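# Move the bottle-and-beaker tray onto the other bench

## Task

Carry the tray holding bottles and beakers until it rests entirely on the second bench, with every bottle and beaker still upright inside it. Failure conditions: any bottle or beaker leans half over or more, touches the floor, or (for the glass beakers) drops more than a few centimetres or takes a hard knock and breaks; the robot tips over or ends up tilted. At the end the robot must have released the tray and backed away, and the result must hold without the robot supporting anything.

## Robot and tools

Robot: a wheeled base carrying a lifting column with two six-joint arms (left and right), a parallel gripper on each arm, and a tilting head. Shoulder height S = 0.90 m + column_m. Folded, the robot is 0.73 m long, 0.62 m wide, and its front sits 0.40 m ahead of the column. It cannot drive sideways.

Frames: the base frame has its origin on the floor under the column, midway between the drive wheels, with x forward, y to the left and z up. left_hand and right_hand are reported in this frame as the point where the fingers meet (tips reach 8 mm further); quat_wxyz maps (0,0,1) onto the finger direction, and the hand's y axis runs along the opening. Odometry is the base frame at the scene's start; it counts wheel turns only, so slipping shows up as false travel. Heading is positive to the left, in -3.142 to 3.142.

execute_actions: argument actions is a list with either zero or one action; cameras optionally lists cam_head_left, cam_head_right, cam_left_wrist, cam_right_wrist, nav_camera or all (omitted means all, [] means none). An empty actions list only reports state and images. An action can contain:
- base: exactly one relative command, measured from where the base currently is. translate_m is a straight drive in metres, -3 to 3, positive forward. rotate_rad is an in-place turn in radians, -3.2 to 3.2, positive counter-clockwise seen from above. Break long moves into pieces, since overly long ones are refused.
- joints: a single dictionary keyed by joint name, each value an absolute target (not an offset). column_m 0 to 0.8 m; head_tilt_rad -0.61 to 1.308 (positive tilts downward); for each arm, prefix left_ or right_: joint1_rad -2.879 to 2.879, joint2_rad 0 to 3.141, joint3_rad 0 to 3.019, joint4_rad -1.692 to 1.57, joint5_rad -1.57 to 1.57 (hand swings right when positive), joint6_rad -2.094 to 2.094 (hand roll), gripper_m 0 to 0.093 m fingertip gap. Any joint left out may keep pursuing an earlier target.
- speeds: caps for that action only, translate_m 0.05 to 0.8 m/s and rotate_rad 0.1 to 1 rad/s (defaults are the maxima). Arms cannot be slowed this way; to touch something gently, move in increments of roughly 0.05 rad per call, counted from your previous target.
A bad key or out-of-range number rejects the whole call with no motion. After a reported stop, the remaining motion calls in that same reply are skipped.

wait: seconds 0 to 10; issues no command and returns state and images. zoom_image: camera plus region [x0,y0,x1,y1] in image pixels, origin at top-left, no bigger than 504x504. finished_scene: scene number; ends the scene permanently and reports success.

Arm geometry (approximate): with joint1 at -1.57 (left) or 1.57 (right) and joints 5 and 6 at 0, the arm works in a forward-facing vertical plane 0.23 m beside the column. Let a = j2 - 0.35, b = 1.05 + j2 - j3, c = b - j4 (c = 1.57 means fingers straight down). Hand distance ahead = 0.12 + 0.39 sin a + 0.38 cos b + 0.25 cos c; height = S + 0.39 cos a - 0.38 sin b - 0.25 sin c. Example: j2, j3, j4 = 0.93, 0.78, 0.14 puts the hand 0.60 m ahead and 0.25 m below S. Actual hands usually land up to 5 cm lower and nearer (about 12 cm under heavy or distant loads); trust the reported hand positions. Reach is about 1 m from the shoulder. Below 0.4 m height the housing blocks a hand closer than 0.45 m ahead; don't move arms while column_m is under 0.3.

Loads with fingers pointing down: up to 3.2 kg at about 0.4 m ahead, 0.3 to 0.7 m below S; up to 2 kg out to 0.6 m; up to 1 kg out to 0.8 m. Flatter fingers or too much weight make the arm sag and report time_out or off_target. A gripper holds roughly 2 to 6 kg. Fingers are 7 cm long; the hand body is 10 cm wide, 7 cm thick. To grip, command an opening smaller than the object; off_target is then normal, and a reported opening at least 0.002 m above target means something is held. Targets within about 0.03 rad (0.08 for joints 2 and 3) of the current reading may not move at all.

Result lines: base_status and joint_status describe how each motion ended: done, off_target, contact_stop, time_out, not_followed, limit_stop_at_motor_heat. joint command not followed with a cause line means a safety check withheld an arm's targets because of self, other-arm or obstacle proximity; back each moved joint off by at least 0.05 rad, or drive away. on_its_own covers uncommanded behaviour; held at gives a held target, not a position. motor_effort lists only the wheel motors in percent (positive pushes forward), bracket = peak. turned_by_wheels vs turned_by_imu disagreeing by over about 4% and at least 0.05 rad means a collision or slip. base_tilt is in degrees, forward/right positive. wheel_motors_off = 1 means the wheels were cut for 2 s after about 3 s of hard pushing. Motor temperatures are listed per arm; MOTOR HOT appears from 85 °C, and at 100 °C the arm drops whatever it holds (OVER-TEMPERATURE FAULT).

Column: descending, it halts with contact_stop when an arm's load changes (e.g. a held object touches down), possibly sinking 0.15 to 0.2 m more first, and then refuses to go down until raised 0.2 m. The base halts only if a wheel stalls; back up 0.05 m before retrying or turning. Surfaces 0.30 m up and more than 0.26 m below S can slide over the housing into the column.

Avoid: arm-on-arm impacts or pressing (can end the run), arms pushing hard for long (overheating, especially with joint 5 far over; relieve by sending current positions back as targets, though a loaded arm sinks a little each time), fast jerky moves with the tray, tilting it, or setting it down hard.

Each tool is called after "Emit:" by a JSON object that holds its "api" and its "payload".

## Session

Emit:
{"api": "execute_actions", "payload": {"actions": []}}

Scene clock: 0.00 s.
Motor temperatures (°C, as the motors report them): left_arm=[19 21 21 21 19 19] | right_arm=[19 21 22 19 22 20]
base_odometry: x=+0.000 y=+0.000 heading=+0.000 (m, m, rad; odometry frame)
turned_by_wheels: +0.000 (rad since the last result)
turned_by_imu: +0.000 (rad since the last result)
base_tilt: forward=+0.1 right=-0.6 (deg)
base_status: not commanded
joint_positions: column_m=+0.555 head_tilt_rad=+0.869 left_joint1_rad=-1.584 left_joint2_rad=+0.901 left_joint3_rad=+0.434 left_joint4_rad=-0.942 left_joint5_rad=+0.041 left_joint6_rad=-0.064 left_gripper_m=+0.095 right_joint1_rad=+1.574 right_joint2_rad=+0.899 right_joint3_rad=+0.432 right_joint4_rad=-0.998 right_joint5_rad=-0.047 right_joint6_rad=-0.001 right_gripper_m=+0.095
joint_status: not commanded
wheel_motors_off: 0
motor_effort: left_wheel=+0 right_wheel=+2 (%)
left_hand: x=+0.1580 y=+0.2146 z=+1.2474 quat_wxyz=(+0.429, +0.032, -0.903, +0.009) (m; base frame)
right_hand: x=+0.1489 y=-0.2167 z=+1.2587 quat_wxyz=(+0.453, -0.009, -0.891, -0.022) (m; base frame)
pictures: cam_head_left, cam_head_right, cam_left_wrist, cam_right_wrist, nav_camera
Images, in order (width x height): cam_head_left 896x504, cam_head_right 896x504, cam_left_wrist 504x504, cam_right_wrist 504x504, nav_camera 896x504.

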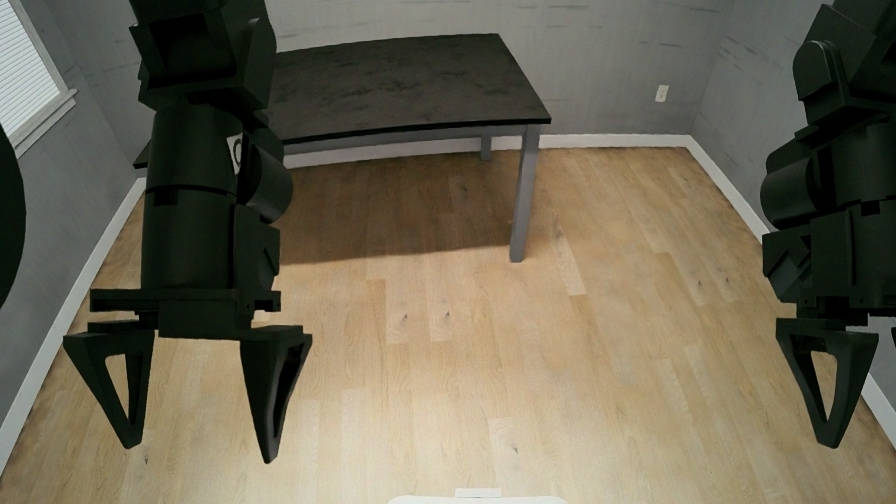

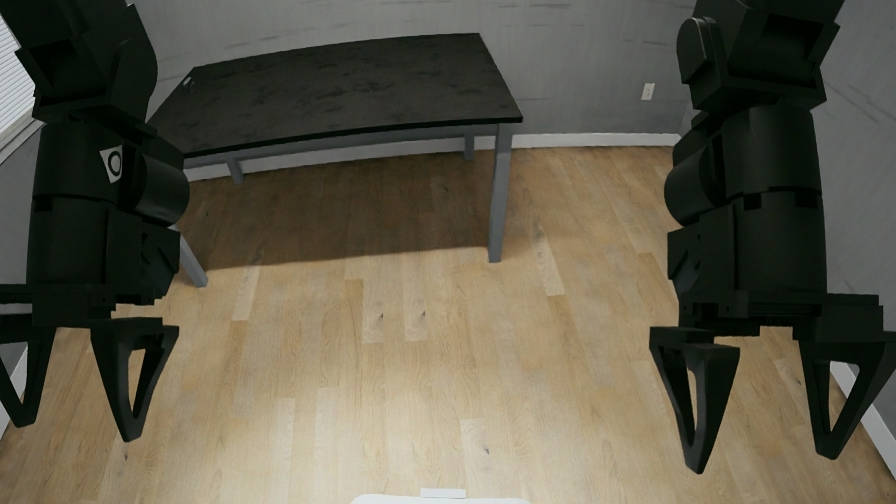

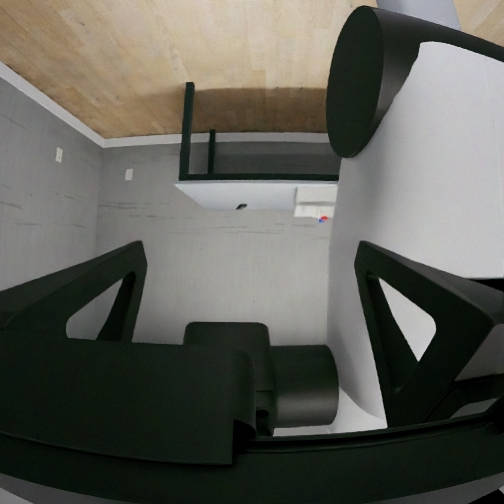

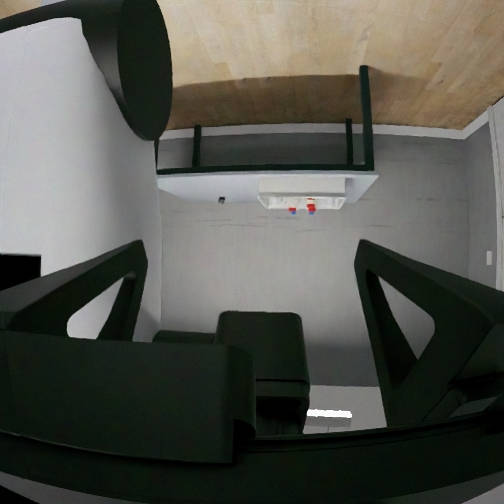

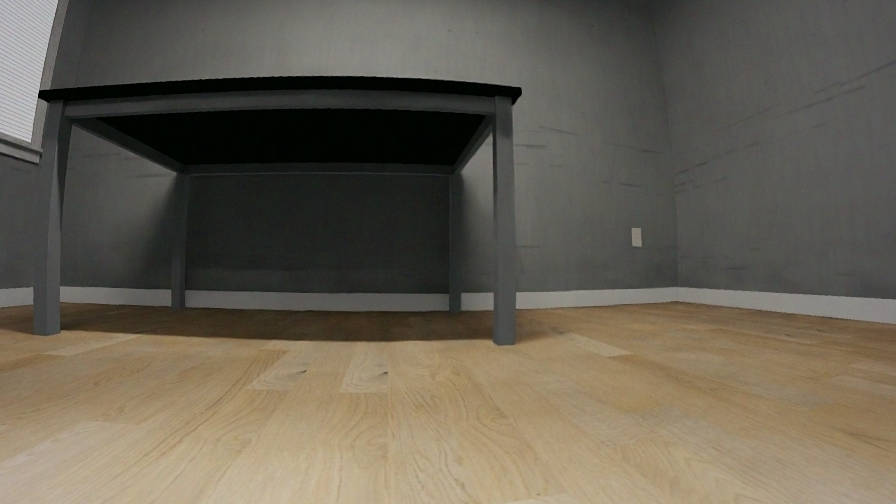

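Emit:
{"api": "execute_actions", "payload": {"actions": [{"base":{"rotate_rad":-3.14},"joints":{"head_tilt_rad":0.55}}], "cameras": ["cam_head_left","cam_head_right","nav_camera"]}}

Scene clock: 5.40 s.
Motor temperatures (°C, as the motors report them): left_arm=[19 21 21 21 19 19] | right_arm=[19 21 22 19 22 20]
base_odometry: x=+0.000 y=+0.000 heading=-3.139 (m, m, rad; odometry frame)
turned_by_wheels: -3.139 (rad since the last result)
turned_by_imu: -3.097 (rad since the last result)
base_tilt: forward=+0.2 right=-0.6 (deg)
base_status: done
joint_positions: column_m=+0.555 head_tilt_rad=+0.568 left_joint1_rad=-1.584 left_joint2_rad=+0.901 left_joint3_rad=+0.434 left_joint4_rad=-0.942 left_joint5_rad=+0.041 left_joint6_rad=-0.064 left_gripper_m=+0.095 right_joint1_rad=+1.574 right_joint2_rad=+0.899 right_joint3_rad=+0.432 right_joint4_rad=-0.998 right_joint5_rad=-0.047 right_joint6_rad=-0.001 right_gripper_m=+0.095
joint_status: all done
wheel_motors_off: 0
motor_effort: left_wheel=+5(39) right_wheel=-4(42) (%)
left_hand: x=+0.1580 y=+0.2146 z=+1.2474 quat_wxyz=(+0.429, +0.032, -0.903, +0.009) (m; base frame)
right_hand: x=+0.1489 y=-0.2167 z=+1.2587 quat_wxyz=(+0.453, -0.009, -0.891, -0.022) (m; base frame)
pictures: cam_head_left, cam_head_right, nav_camera
camera_calibration (this result's frames):
cam_head_left: T_world_to_cam=[[0.0253715, -0.999646, 0.00796915, 0.0443246], [-0.496359, -0.0195167, -0.867898, 1.35481], [0.867747, 0.0180643, -0.496678, 0.652918], [0, 0, 0, 1]] pos_world=[0.104782, 0.0589559, 1.49978]
cam_head_right: T_world_to_cam=[[0.0271512, -0.999523, -0.0147232, -0.02746], [-0.486148, -0.000333402, -0.873877, 1.36175], [0.873455, 0.0308844, -0.485925, 0.64072], [0, 0, 0, 1]] pos_world=[0.103119, -0.0467811, 1.50094]
Images, in order (width x height): cam_head_left 896x504, cam_head_right 896x504, nav_camera 896x504.

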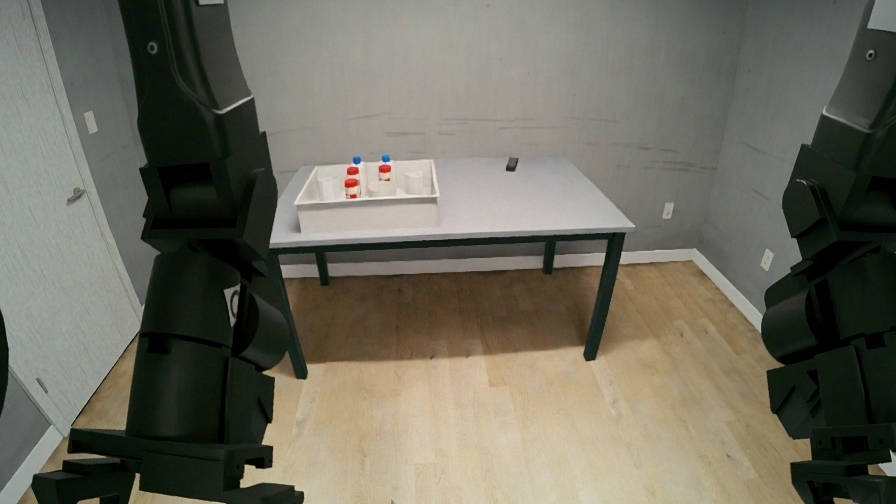

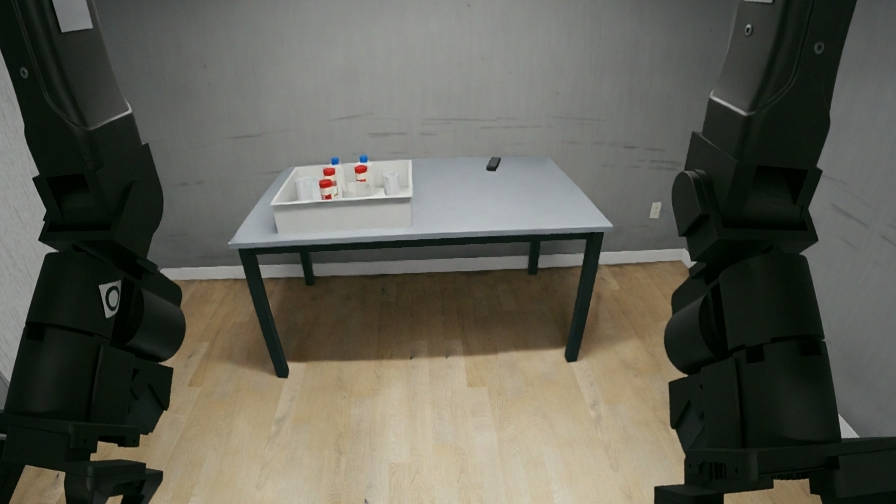

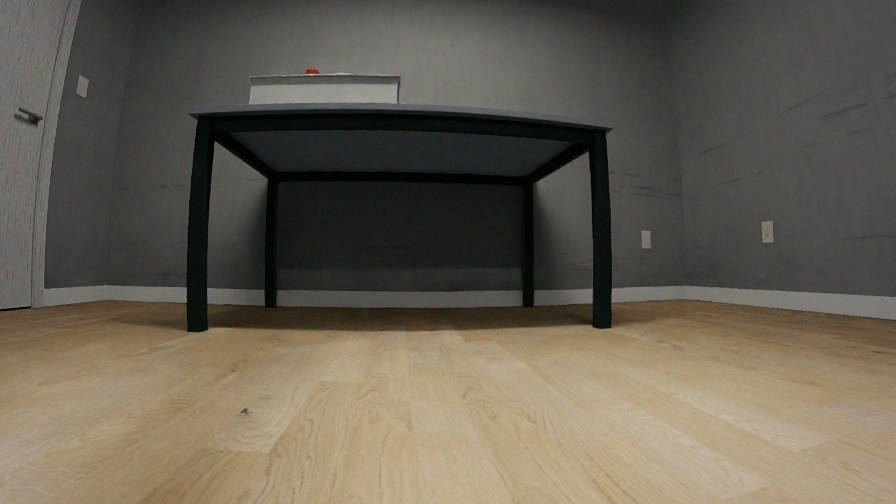

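Emit:
{"api": "execute_actions", "payload": {"actions": [{"base":{"rotate_rad":0.36},"joints":{"column_m":0.7,"head_tilt_rad":0.9,"left_joint1_rad":-1.5,"left_joint2_rad":1.425,"left_joint3_rad":1.011,"left_joint4_rad":-0.106,"left_joint5_rad":0,"left_joint6_rad":0,"right_joint1_rad":1.5,"right_joint2_rad":1.425,"right_joint3_rad":1.011,"right_joint4_rad":-0.106,"right_joint5_rad":0,"right_joint6_rad":0}}], "cameras": []}}

Emit:
{"api": "execute_actions", "payload": {"actions": [{"base":{"translate_m":0.82}}], "cameras": []}}

Emit:
{"api": "execute_actions", "payload": {"actions": [{"base":{"rotate_rad":-0.22}}]}}

Scene clock: 12.97 s.
Motor temperatures (°C, as the motors report them): left_arm=[19 21 21 21 19 19] | right_arm=[19 22 22 19 22 20]
base_odometry: x=+0.000 y=+0.000 heading=-2.780 (m, m, rad; odometry frame)
turned_by_wheels: +0.359 (rad since the last result)
turned_by_imu: +0.356 (rad since the last result)
base_tilt: forward=+0.1 right=-0.7 (deg)
base_status: done
joint_positions: column_m=+0.700 head_tilt_rad=+0.901 left_joint1_rad=-1.507 left_joint2_rad=+1.424 left_joint3_rad=+1.008 left_joint4_rad=-0.115 left_joint5_rad=+0.002 left_joint6_rad=-0.012 left_gripper_m=+0.095 right_joint1_rad=+1.497 right_joint2_rad=+1.421 right_joint3_rad=+1.019 right_joint4_rad=-0.112 right_joint5_rad=-0.002 right_joint6_rad=-0.001 right_gripper_m=+0.095
joint_status: all done
wheel_motors_off: 0
motor_effort: left_wheel=-6(24) right_wheel=+5(22) (%)
left_hand: x=+0.5015 y=+0.2625 z=+1.1596 quat_wxyz=(+0.003, +0.022, -0.999, -0.027) (m; base frame)
right_hand: x=+0.5098 y=-0.2692 z=+1.1615 quat_wxyz=(-0.004, -0.018, -0.999, +0.031) (m; base frame)
pictures: none
No camera images: the call's "cameras" was empty. Leave "cameras" out to get every camera's image.

Scene clock: 16.13 s.
Motor temperatures (°C, as the motors report them): left_arm=[19 21 21 21 19 19] | right_arm=[19 22 22 19 22 20]
base_odometry: x=-0.767 y=-0.290 heading=-2.781 (m, m, rad; odometry frame)
turned_by_wheels: -0.001 (rad since the last result)
turned_by_imu: +0.001 (rad since the last result)
base_tilt: forward=+0.2 right=-0.7 (deg)
base_status: done
joint_positions: column_m=+0.700 head_tilt_rad=+0.901 left_joint1_rad=-1.507 left_joint2_rad=+1.424 left_joint3_rad=+1.012 left_joint4_rad=-0.114 left_joint5_rad=+0.002 left_joint6_rad=-0.012 left_gripper_m=+0.095 right_joint1_rad=+1.497 right_joint2_rad=+1.421 right_joint3_rad=+1.013 right_joint4_rad=-0.112 right_joint5_rad=-0.002 right_joint6_rad=-0.001 right_gripper_m=+0.095
joint_status: not commanded
wheel_motors_off: 0
motor_effort: left_wheel=-4(47) right_wheel=+1(58) (%)
left_hand: x=+0.5041 y=+0.2626 z=+1.1597 quat_wxyz=(+0.001, +0.022, -0.999, -0.027) (m; base frame)
right_hand: x=+0.5065 y=-0.2691 z=+1.1612 quat_wxyz=(-0.002, -0.018, -0.999, +0.031) (m; base frame)
pictures: none
No camera images: the call's "cameras" was empty. Leave "cameras" out to get every camera's image.

Scene clock: 17.60 s.
Motor temperatures (°C, as the motors report them): left_arm=[19 22 21 21 19 19] | right_arm=[19 22 22 19 22 20]
base_odometry: x=-0.767 y=-0.290 heading=-3.000 (m, m, rad; odometry frame)
turned_by_wheels: -0.219 (rad since the last result)
turned_by_imu: -0.213 (rad since the last result)
base_tilt: forward=+0.1 right=-0.6 (deg)
base_status: done
joint_positions: column_m=+0.700 head_tilt_rad=+0.901 left_joint1_rad=-1.506 left_joint2_rad=+1.424 left_joint3_rad=+1.012 left_joint4_rad=-0.114 left_joint5_rad=+0.002 left_joint6_rad=-0.012 left_gripper_m=+0.095 right_joint1_rad=+1.498 right_joint2_rad=+1.421 right_joint3_rad=+1.013 right_joint4_rad=-0.112 right_joint5_rad=-0.002 right_joint6_rad=-0.001 right_gripper_m=+0.095
joint_status: not commanded
wheel_motors_off: 0
motor_effort: left_wheel=+0(41) right_wheel=-1(53) (%)
left_hand: x=+0.5041 y=+0.2630 z=+1.1597 quat_wxyz=(+0.001, +0.023, -0.999, -0.027) (m; base frame)
right_hand: x=+0.5065 y=-0.2686 z=+1.1612 quat_wxyz=(-0.002, -0.018, -0.999, +0.031) (m; base frame)
pictures: cam_head_left, cam_head_right, cam_left_wrist, cam_right_wrist, nav_camera
camera_calibration (this result's frames):
cam_head_left: T_world_to_cam=[[0.0265822, -0.999646, -0.000777172, 0.0578528], [-0.753164, -0.0195167, -0.657543, 1.13901], [0.657295, 0.0180643, -0.753417, 1.16839], [0, 0, 0, 1]] pos_world=[0.0883493, 0.0589559, 1.62928]
cam_head_right: T_world_to_cam=[[0.020834, -0.999523, -0.0228014, -0.0113874], [-0.745474, -0.000333402, -0.666535, 1.15203], [0.666209, 0.0308844, -0.745125, 1.15862], [0, 0, 0, 1]] pos_world=[0.0871595, -0.0467811, 1.63092]
cam_left_wrist: T_world_to_cam=[[0.0534585, -0.996796, -0.0594893, 0.30754], [-0.809175, -0.0781511, 0.582347, -0.241979], [-0.585131, 0.0170059, -0.810761, 1.35405], [0, 0, 0, 1]] pos_world=[0.580052, 0.264617, 1.25702]
cam_right_wrist: T_world_to_cam=[[-0.0252881, -0.997822, 0.0609301, -0.329366], [-0.81128, 0.0560969, 0.58196, -0.244936], [-0.58411, -0.0347147, -0.810932, 1.34893], [0, 0, 0, 1]] pos_world=[0.580885, -0.268081, 1.2565]
Images, in order (width x height): cam_head_left 896x504, cam_head_right 896x504, cam_left_wrist 504x504, cam_right_wrist 504x504, nav_camera 896x504.

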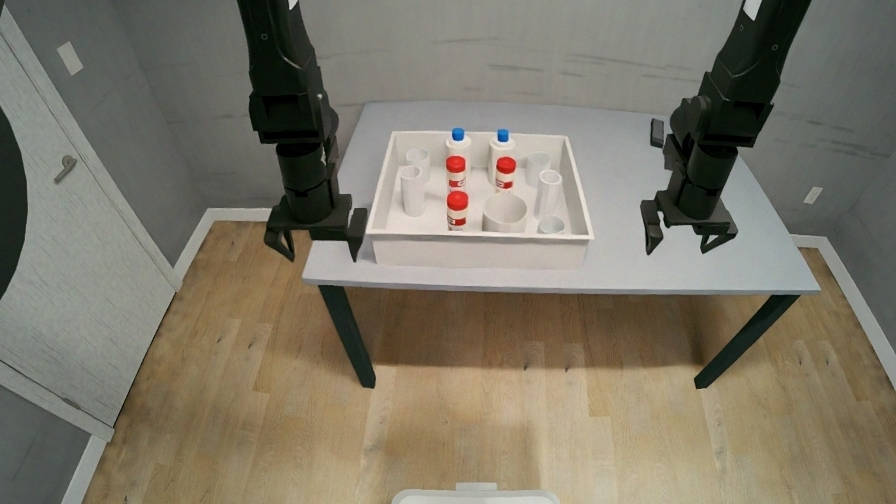

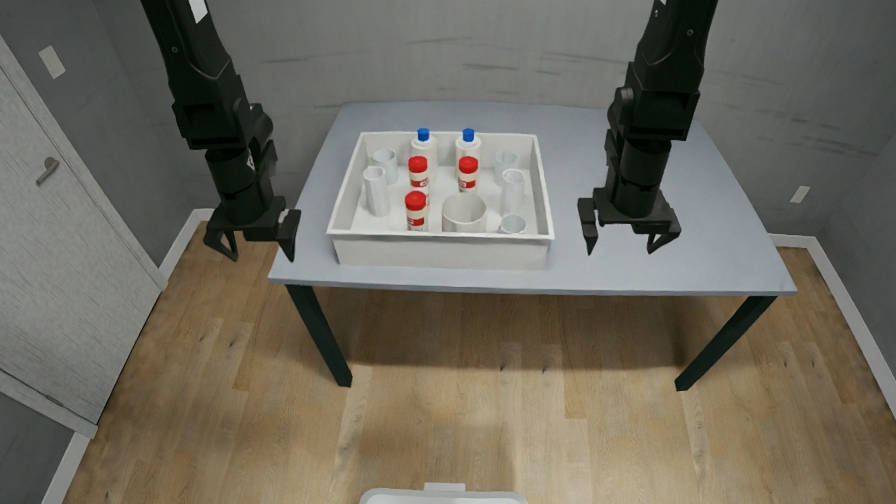

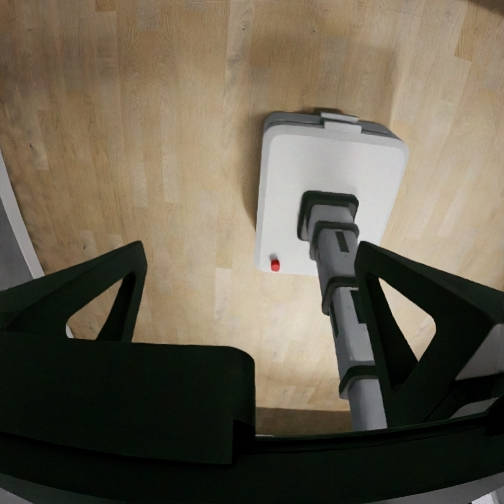

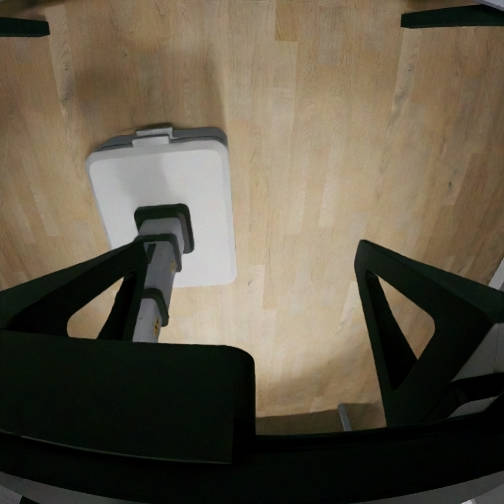

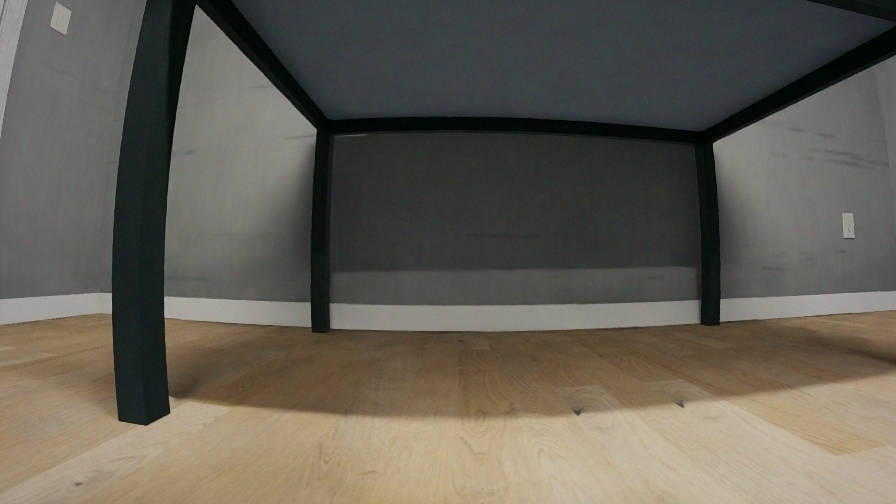

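Emit:
{"api": "zoom_image", "payload": {"camera": "cam_head_left", "region": [340, 100, 640, 290]}}

Region (340, 100, 640, 290) of cam_head_left's 896x504 image, scaled by 1.680, with more detail than that image has; it fills the top 319 rows of this view, and the rest is white.

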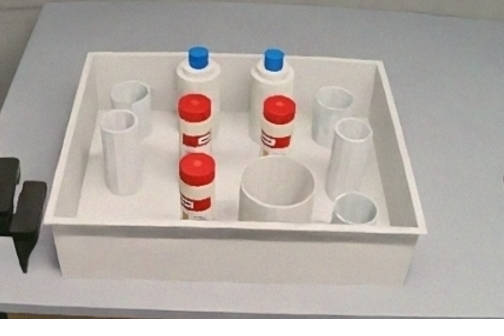

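Emit:
{"api": "execute_actions", "payload": {"actions": [{"base":{"translate_m":0.53},"speeds":{"translate_m":0.4},"joints":{"head_tilt_rad":1.2,"left_joint1_rad":-1.45,"right_joint1_rad":1.45,"left_joint5_rad":-0.1,"right_joint5_rad":0.1}}]}}

Emit:
{"api": "execute_actions", "payload": {"actions": [{"joints":{"column_m":0.52}}]}}

Scene clock: 24.20 s.
Motor temperatures (°C, as the motors report them): left_arm=[19 22 21 21 19 19] | right_arm=[19 22 22 19 22 20]
base_odometry: x=-1.292 y=-0.365 heading=-3.000 (m, m, rad; odometry frame)
turned_by_wheels: -0.001 (rad since the last result)
turned_by_imu: +0.001 (rad since the last result)
base_tilt: forward=+0.1 right=-0.6 (deg)
base_status: done
joint_positions: column_m=+0.700 head_tilt_rad=+1.198 left_joint1_rad=-1.451 left_joint2_rad=+1.424 left_joint3_rad=+1.011 left_joint4_rad=-0.114 left_joint5_rad=-0.100 left_joint6_rad=-0.012 left_gripper_m=+0.095 right_joint1_rad=+1.446 right_joint2_rad=+1.421 right_joint3_rad=+1.011 right_joint4_rad=-0.112 right_joint5_rad=+0.099 right_joint6_rad=-0.001 right_gripper_m=+0.095
joint_status: all done
wheel_motors_off: 0
motor_effort: left_wheel=+0(42) right_wheel=+1(49) (%)
left_hand: x=+0.5008 y=+0.3128 z=+1.1649 quat_wxyz=(+0.003, +0.036, -0.994, -0.102) (m; base frame)
right_hand: x=+0.5025 y=-0.3163 z=+1.1664 quat_wxyz=(+0.001, -0.031, -0.994, +0.103) (m; base frame)
pictures: cam_head_left, cam_head_right, cam_left_wrist, cam_right_wrist, nav_camera
camera_calibration (this result's frames):
cam_head_left: T_world_to_cam=[[0.0251938, -0.999646, -0.00851411, 0.0709661], [-0.912485, -0.0195167, -0.408644, 0.727354], [0.408333, 0.0180643, -0.912654, 1.4493], [0, 0, 0, 1]] pos_world=[0.0701151, 0.0589559, 1.62054]
cam_head_right: T_world_to_cam=[[0.0132583, -0.999523, -0.0278958, -0.00241977], [-0.907759, -0.000333402, -0.419491, 0.743645], [0.419282, 0.0308844, -0.907331, 1.44443], [0, 0, 0, 1]] pos_world=[0.069458, -0.0467811, 1.62246]
cam_left_wrist: T_world_to_cam=[[0.0797322, -0.975096, -0.206955, 0.509486], [-0.802179, -0.186012, 0.56737, -0.196054], [-0.591736, 0.120777, -0.797033, 1.31037], [0, 0, 0, 1]] pos_world=[0.577501, 0.302066, 1.26109]
cam_right_wrist: T_world_to_cam=[[-0.0506138, -0.977515, 0.204702, -0.525951], [-0.804219, 0.161422, 0.571991, -0.207176], [-0.592173, -0.135675, -0.794307, 1.30189], [0, 0, 0, 1]] pos_world=[0.577709, -0.304048, 1.26027]
Images, in order (width x height): cam_head_left 896x504, cam_head_right 896x504, cam_left_wrist 504x504, cam_right_wrist 504x504, nav_camera 896x504.

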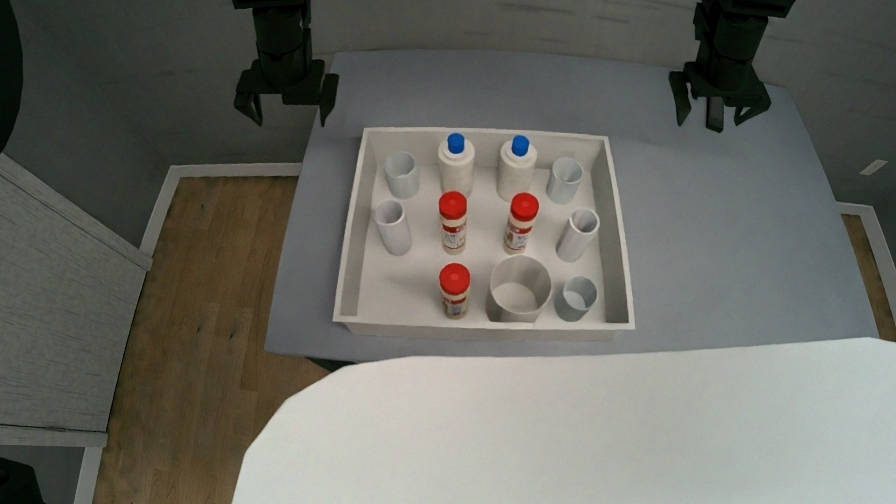

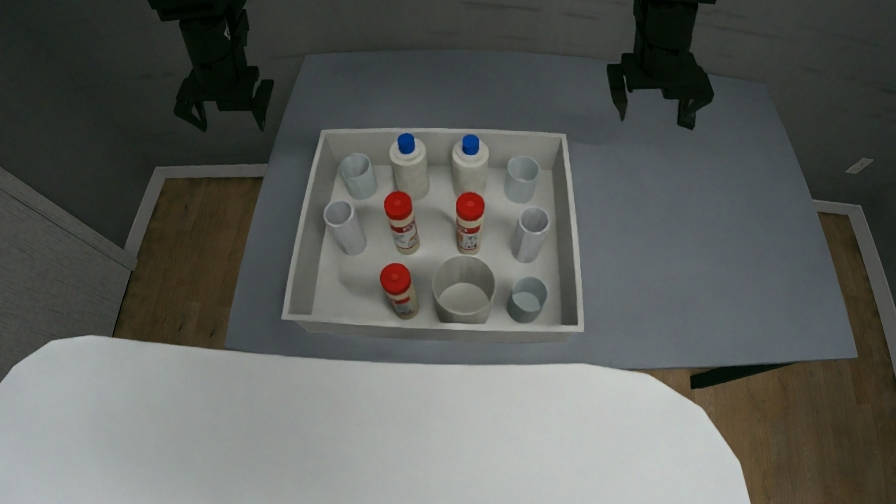

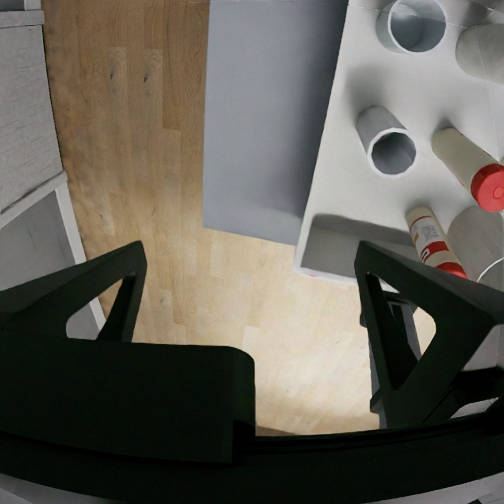

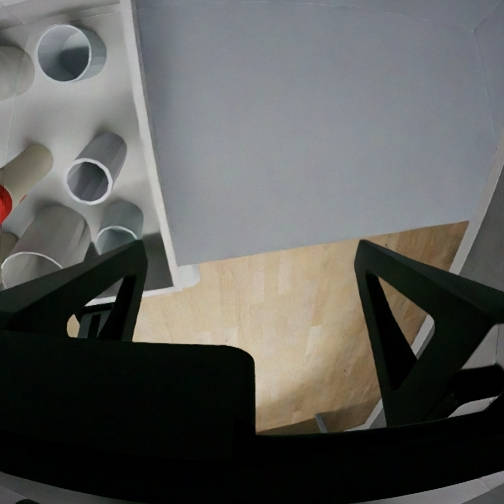

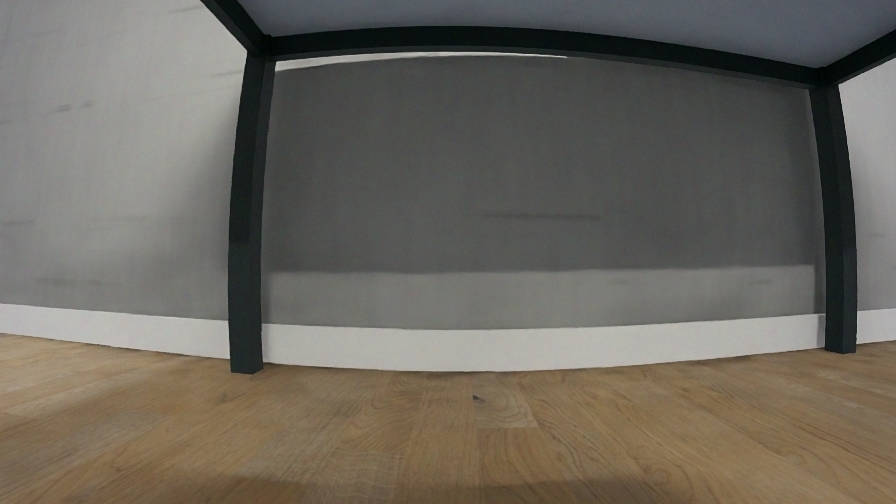

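Scene clock: 27.10 s.
Motor temperatures (°C, as the motors report them): left_arm=[19 22 21 21 19 19] | right_arm=[19 22 22 19 22 20]
base_odometry: x=-1.292 y=-0.365 heading=-3.000 (m, m, rad; odometry frame)
turned_by_wheels: +0.000 (rad since the last result)
turned_by_imu: +0.001 (rad since the last result)
base_tilt: forward=+0.2 right=-0.6 (deg)
base_status: not commanded
joint_positions: column_m=+0.520 head_tilt_rad=+1.198 left_joint1_rad=-1.451 left_joint2_rad=+1.424 left_joint3_rad=+1.011 left_joint4_rad=-0.114 left_joint5_rad=-0.100 left_joint6_rad=-0.012 left_gripper_m=+0.095 right_joint1_rad=+1.446 right_joint2_rad=+1.421 right_joint3_rad=+1.011 right_joint4_rad=-0.112 right_joint5_rad=+0.099 right_joint6_rad=-0.001 right_gripper_m=+0.095
joint_status: all done
wheel_motors_off: 0
motor_effort: left_wheel=-2(1) right_wheel=+1(2) (%)
left_hand: x=+0.5008 y=+0.3128 z=+0.9851 quat_wxyz=(+0.003, +0.036, -0.994, -0.102) (m; base frame)
right_hand: x=+0.5025 y=-0.3163 z=+0.9866 quat_wxyz=(+0.001, -0.031, -0.994, +0.103) (m; base frame)
pictures: cam_head_left, cam_head_right, cam_left_wrist, cam_right_wrist, nav_camera
camera_calibration (this result's frames):
cam_head_left: T_world_to_cam=[[0.0251938, -0.999646, -0.00851411, 0.0694346], [-0.912485, -0.0195167, -0.408644, 0.653849], [0.408333, 0.0180643, -0.912654, 1.28514], [0, 0, 0, 1]] pos_world=[0.070115, 0.0589559, 1.44067]
cam_head_right: T_world_to_cam=[[0.0132582, -0.999523, -0.0278958, -0.00743753], [-0.907759, -0.000333402, -0.419491, 0.668188], [0.419282, 0.0308844, -0.907331, 1.28123], [0, 0, 0, 1]] pos_world=[0.069458, -0.0467811, 1.44259]
cam_left_wrist: T_world_to_cam=[[0.0797322, -0.975096, -0.206955, 0.472259], [-0.802179, -0.186012, 0.56737, -0.0939982], [-0.591736, 0.120777, -0.797033, 1.16701], [0, 0, 0, 1]] pos_world=[0.577501, 0.302066, 1.08121]
cam_right_wrist: T_world_to_cam=[[-0.0506138, -0.977515, 0.204702, -0.48913], [-0.804219, 0.161422, 0.571991, -0.104289], [-0.592173, -0.135675, -0.794307, 1.15901], [0, 0, 0, 1]] pos_world=[0.577709, -0.304048, 1.08039]
Images, in order (width x height): cam_head_left 896x504, cam_head_right 896x504, cam_left_wrist 504x504, cam_right_wrist 504x504, nav_camera 896x504.

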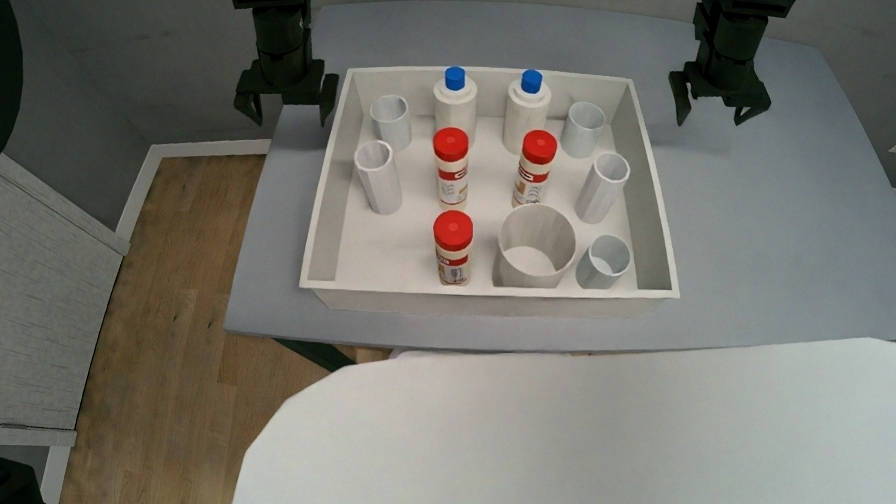

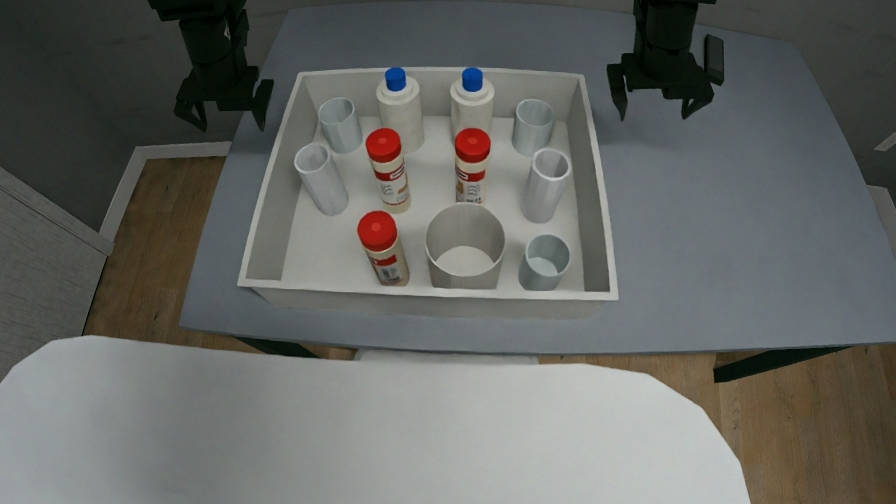

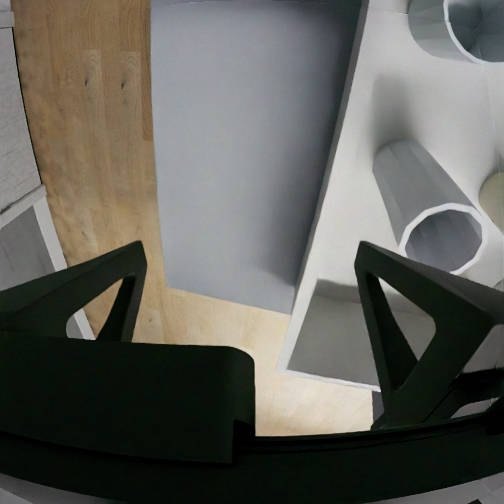

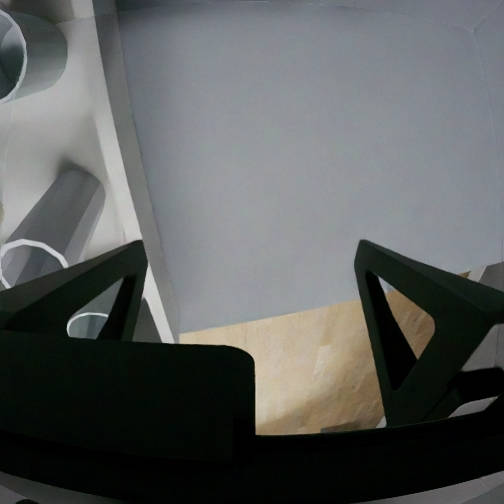

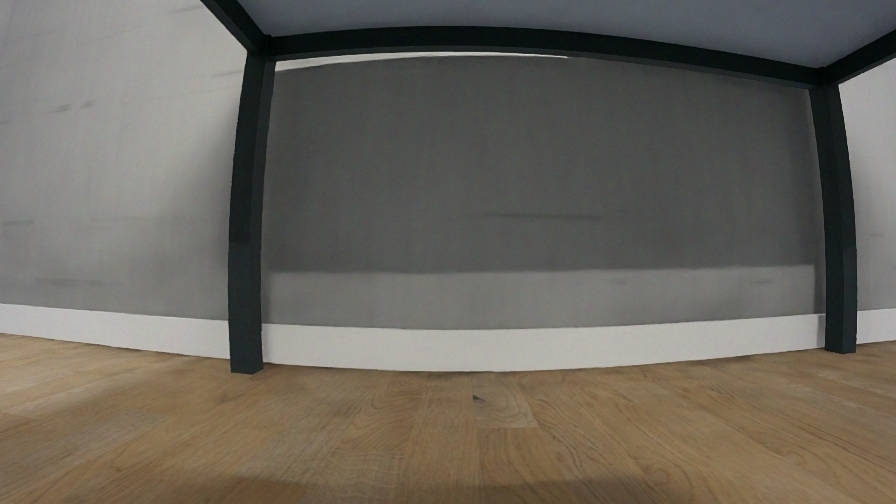

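Emit:
{"api": "execute_actions", "payload": {"actions": [{"base":{"translate_m":0.035},"speeds":{"translate_m":0.1},"joints":{"column_m":0.47,"left_joint1_rad":-1.435,"right_joint1_rad":1.46,"left_joint5_rad":0.11,"right_joint5_rad":-0.1,"left_gripper_m":0.065,"right_gripper_m":0.065}}], "cameras": ["cam_head_left","cam_head_right","cam_left_wrist","cam_right_wrist"]}}

Scene clock: 31.53 s.
Motor temperatures (°C, as the motors report them): left_arm=[19 22 21 21 19 19] | right_arm=[19 23 22 19 22 20]
base_odometry: x=-1.327 y=-0.370 heading=-3.001 (m, m, rad; odometry frame)
turned_by_wheels: +0.000 (rad since the last result)
turned_by_imu: +0.001 (rad since the last result)
base_tilt: forward=+0.2 right=-0.6 (deg)
base_status: done
joint_positions: column_m=+0.470 head_tilt_rad=+1.198 left_joint1_rad=-1.447 left_joint2_rad=+1.424 left_joint3_rad=+1.013 left_joint4_rad=-0.114 left_joint5_rad=+0.108 left_joint6_rad=-0.012 left_gripper_m=+0.065 right_joint1_rad=+1.451 right_joint2_rad=+1.422 right_joint3_rad=+1.013 right_joint4_rad=-0.112 right_joint5_rad=-0.097 right_joint6_rad=-0.001 right_gripper_m=+0.065
joint_status: all done
wheel_motors_off: 0
motor_effort: left_wheel=-2(28) right_wheel=+0(26) (%)
left_hand: x=+0.5041 y=+0.2797 z=+0.9318 quat_wxyz=(-0.001, +0.037, -0.999, +0.000) (m; base frame)
right_hand: x=+0.5055 y=-0.2803 z=+0.9326 quat_wxyz=(-0.003, -0.029, -1.000, +0.003) (m; base frame)
pictures: cam_head_left, cam_head_right, cam_left_wrist, cam_right_wrist
camera_calibration (this result's frames):
cam_head_left: T_world_to_cam=[[0.0251909, -0.999646, -0.0085227, 0.0690215], [-0.912625, -0.0195167, -0.408333, 0.632968], [0.408022, 0.0180643, -0.912793, 1.23971], [0, 0, 0, 1]] pos_world=[0.0700928, 0.0589559, 1.39065]
cam_head_right: T_world_to_cam=[[0.0132487, -0.999523, -0.0279003, -0.0088255], [-0.907902, -0.000333402, -0.419182, 0.646767], [0.418972, 0.0308844, -0.907474, 1.23608], [0, 0, 0, 1]] pos_world=[0.0694363, -0.0467811, 1.39257]
cam_left_wrist: T_world_to_cam=[[0.0828827, -0.99655, -0.00423776, 0.244286], [-0.810366, -0.0698717, 0.581743, -0.109078], [-0.580032, -0.0447822, -0.813362, 1.18605], [0, 0, 0, 1]] pos_world=[0.579307, 0.288936, 1.02918]
cam_right_wrist: T_world_to_cam=[[-0.0486246, -0.998798, 0.00614808, -0.264498], [-0.812135, 0.043119, 0.581874, -0.115202], [-0.581439, 0.0233003, -0.813256, 1.17963], [0, 0, 0, 1]] pos_world=[0.579464, -0.286699, 1.028]
Images, in order (width x height): cam_head_left 896x504, cam_head_right 896x504, cam_left_wrist 504x504, cam_right_wrist 504x504.

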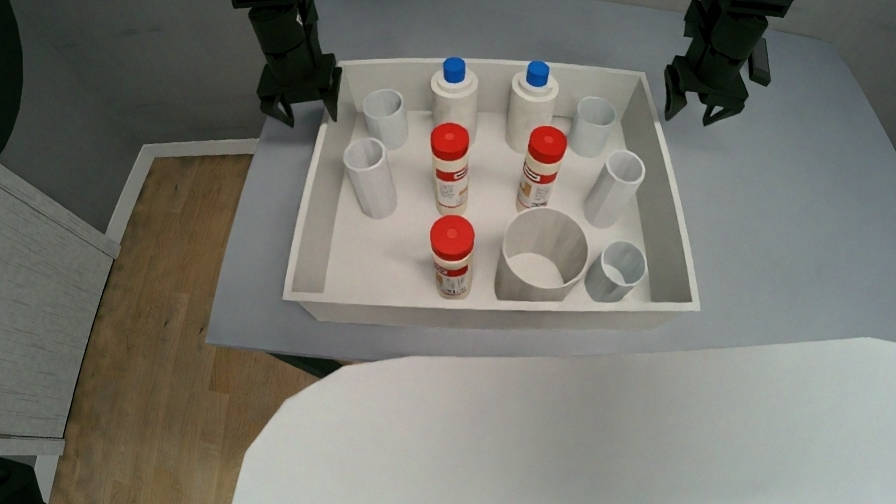

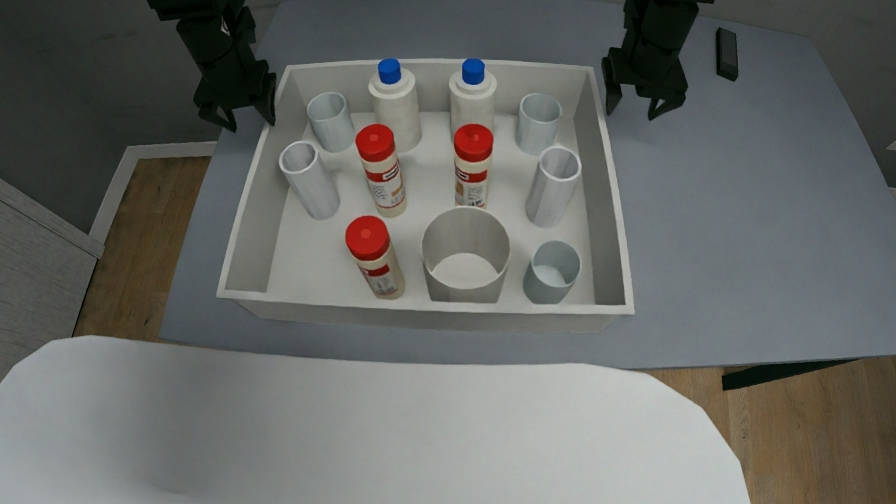

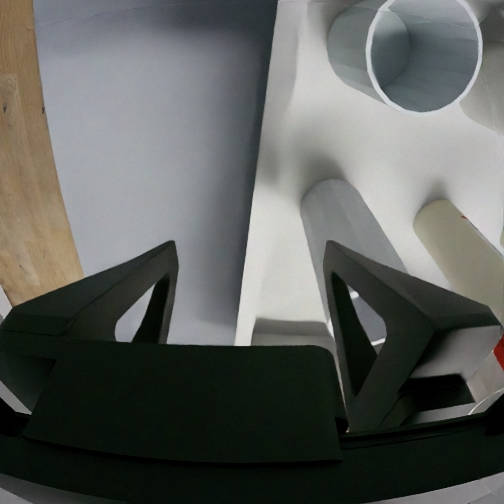

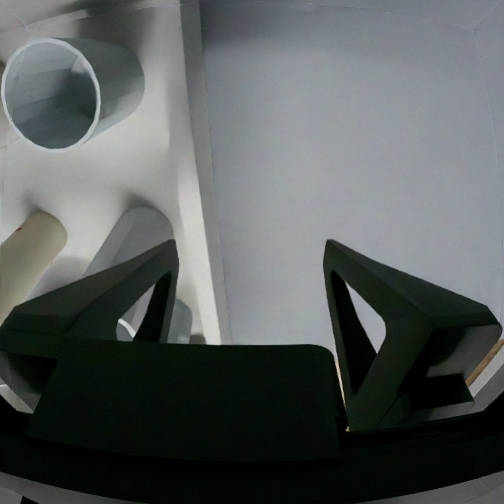

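Emit:
{"api": "execute_actions", "payload": {"actions": [{"joints":{"column_m":0.44,"left_joint6_rad":0.09,"right_joint6_rad":-0.07,"right_joint1_rad":1.495}}], "cameras": ["cam_head_left","cam_head_right","cam_left_wrist","cam_right_wrist"]}}

Scene clock: 33.40 s.
Motor temperatures (°C, as the motors report them): left_arm=[19 22 21 21 19 19] | right_arm=[19 23 22 19 22 20]
base_odometry: x=-1.327 y=-0.370 heading=-3.001 (m, m, rad; odometry frame)
turned_by_wheels: +0.000 (rad since the last result)
turned_by_imu: +0.000 (rad since the last result)
base_tilt: forward=+0.2 right=-0.6 (deg)
base_status: not commanded
joint_positions: column_m=+0.440 head_tilt_rad=+1.198 left_joint1_rad=-1.447 left_joint2_rad=+1.424 left_joint3_rad=+1.013 left_joint4_rad=-0.114 left_joint5_rad=+0.108 left_joint6_rad=+0.075 left_gripper_m=+0.065 right_joint1_rad=+1.495 right_joint2_rad=+1.422 right_joint3_rad=+1.013 right_joint4_rad=-0.112 right_joint5_rad=-0.098 right_joint6_rad=-0.061 right_gripper_m=+0.065
joint_status: all done
wheel_motors_off: 0
motor_effort: left_wheel=-2(1) right_wheel=+0(1) (%)
left_hand: x=+0.5041 y=+0.2797 z=+0.9017 quat_wxyz=(-0.001, -0.007, -1.000, +0.000) (m; base frame)
right_hand: x=+0.5064 y=-0.2539 z=+0.9010 quat_wxyz=(-0.003, +0.012, -1.000, -0.016) (m; base frame)
pictures: cam_head_left, cam_head_right, cam_left_wrist, cam_right_wrist
camera_calibration (this result's frames):
cam_head_left: T_world_to_cam=[[0.0251909, -0.999646, -0.0085227, 0.0687656], [-0.912625, -0.0195167, -0.408332, 0.620709], [0.408022, 0.0180643, -0.912794, 1.21231], [0, 0, 0, 1]] pos_world=[0.0700927, 0.0589559, 1.36063]
cam_head_right: T_world_to_cam=[[0.0132487, -0.999523, -0.0279004, -0.00966309], [-0.907902, -0.000333402, -0.419182, 0.634182], [0.418972, 0.0308844, -0.907474, 1.20883], [0, 0, 0, 1]] pos_world=[0.0694363, -0.0467811, 1.36255]
cam_left_wrist: T_world_to_cam=[[-0.00476037, -0.999979, -0.00436302, 0.289408], [-0.813402, 0.00133415, 0.581701, -0.109966], [-0.581683, 0.006318, -0.813391, 1.1482], [0, 0, 0, 1]] pos_world=[0.579818, 0.282294, 0.999162]
cam_right_wrist: T_world_to_cam=[[0.0333671, -0.998911, -0.0326042, -0.244487], [-0.812474, -0.0461087, 0.581172, -0.119023], [-0.582042, 0.00709801, -0.813128, 1.14991], [0, 0, 0, 1]] pos_world=[0.580753, -0.257871, 0.996227]
Images, in order (width x height): cam_head_left 896x504, cam_head_right 896x504, cam_left_wrist 504x504, cam_right_wrist 504x504.

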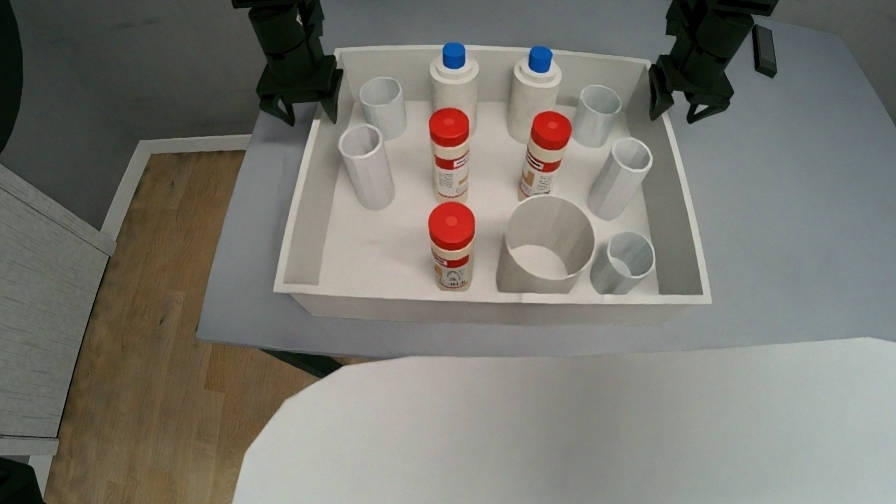

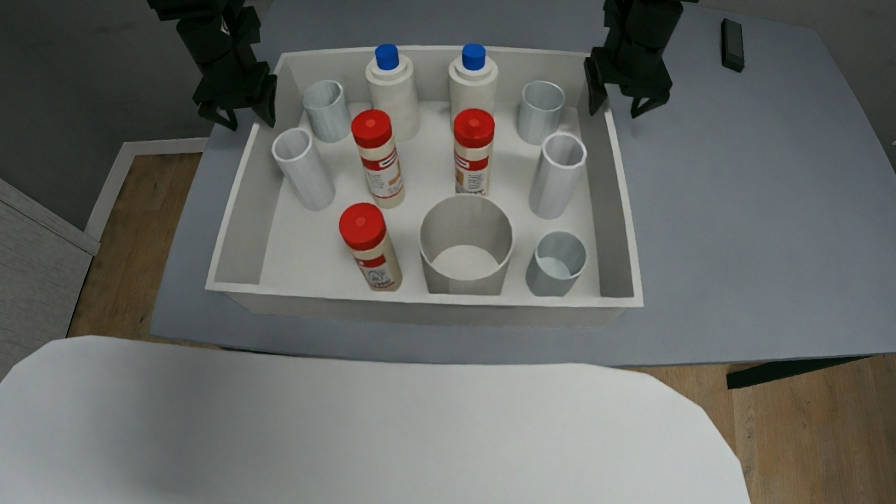

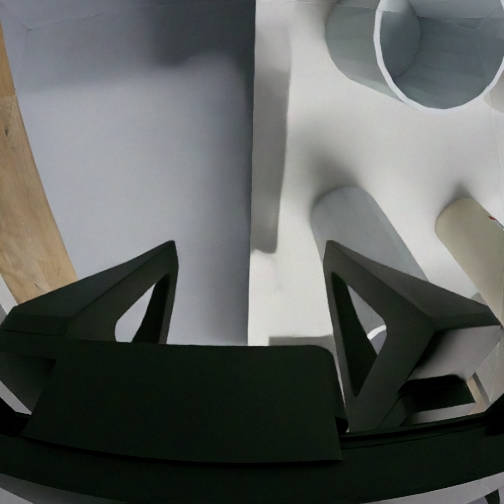

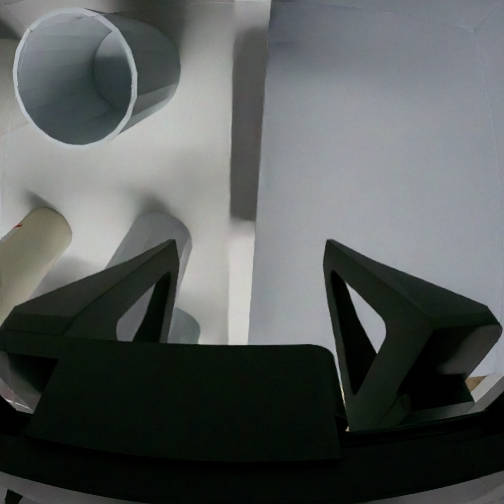

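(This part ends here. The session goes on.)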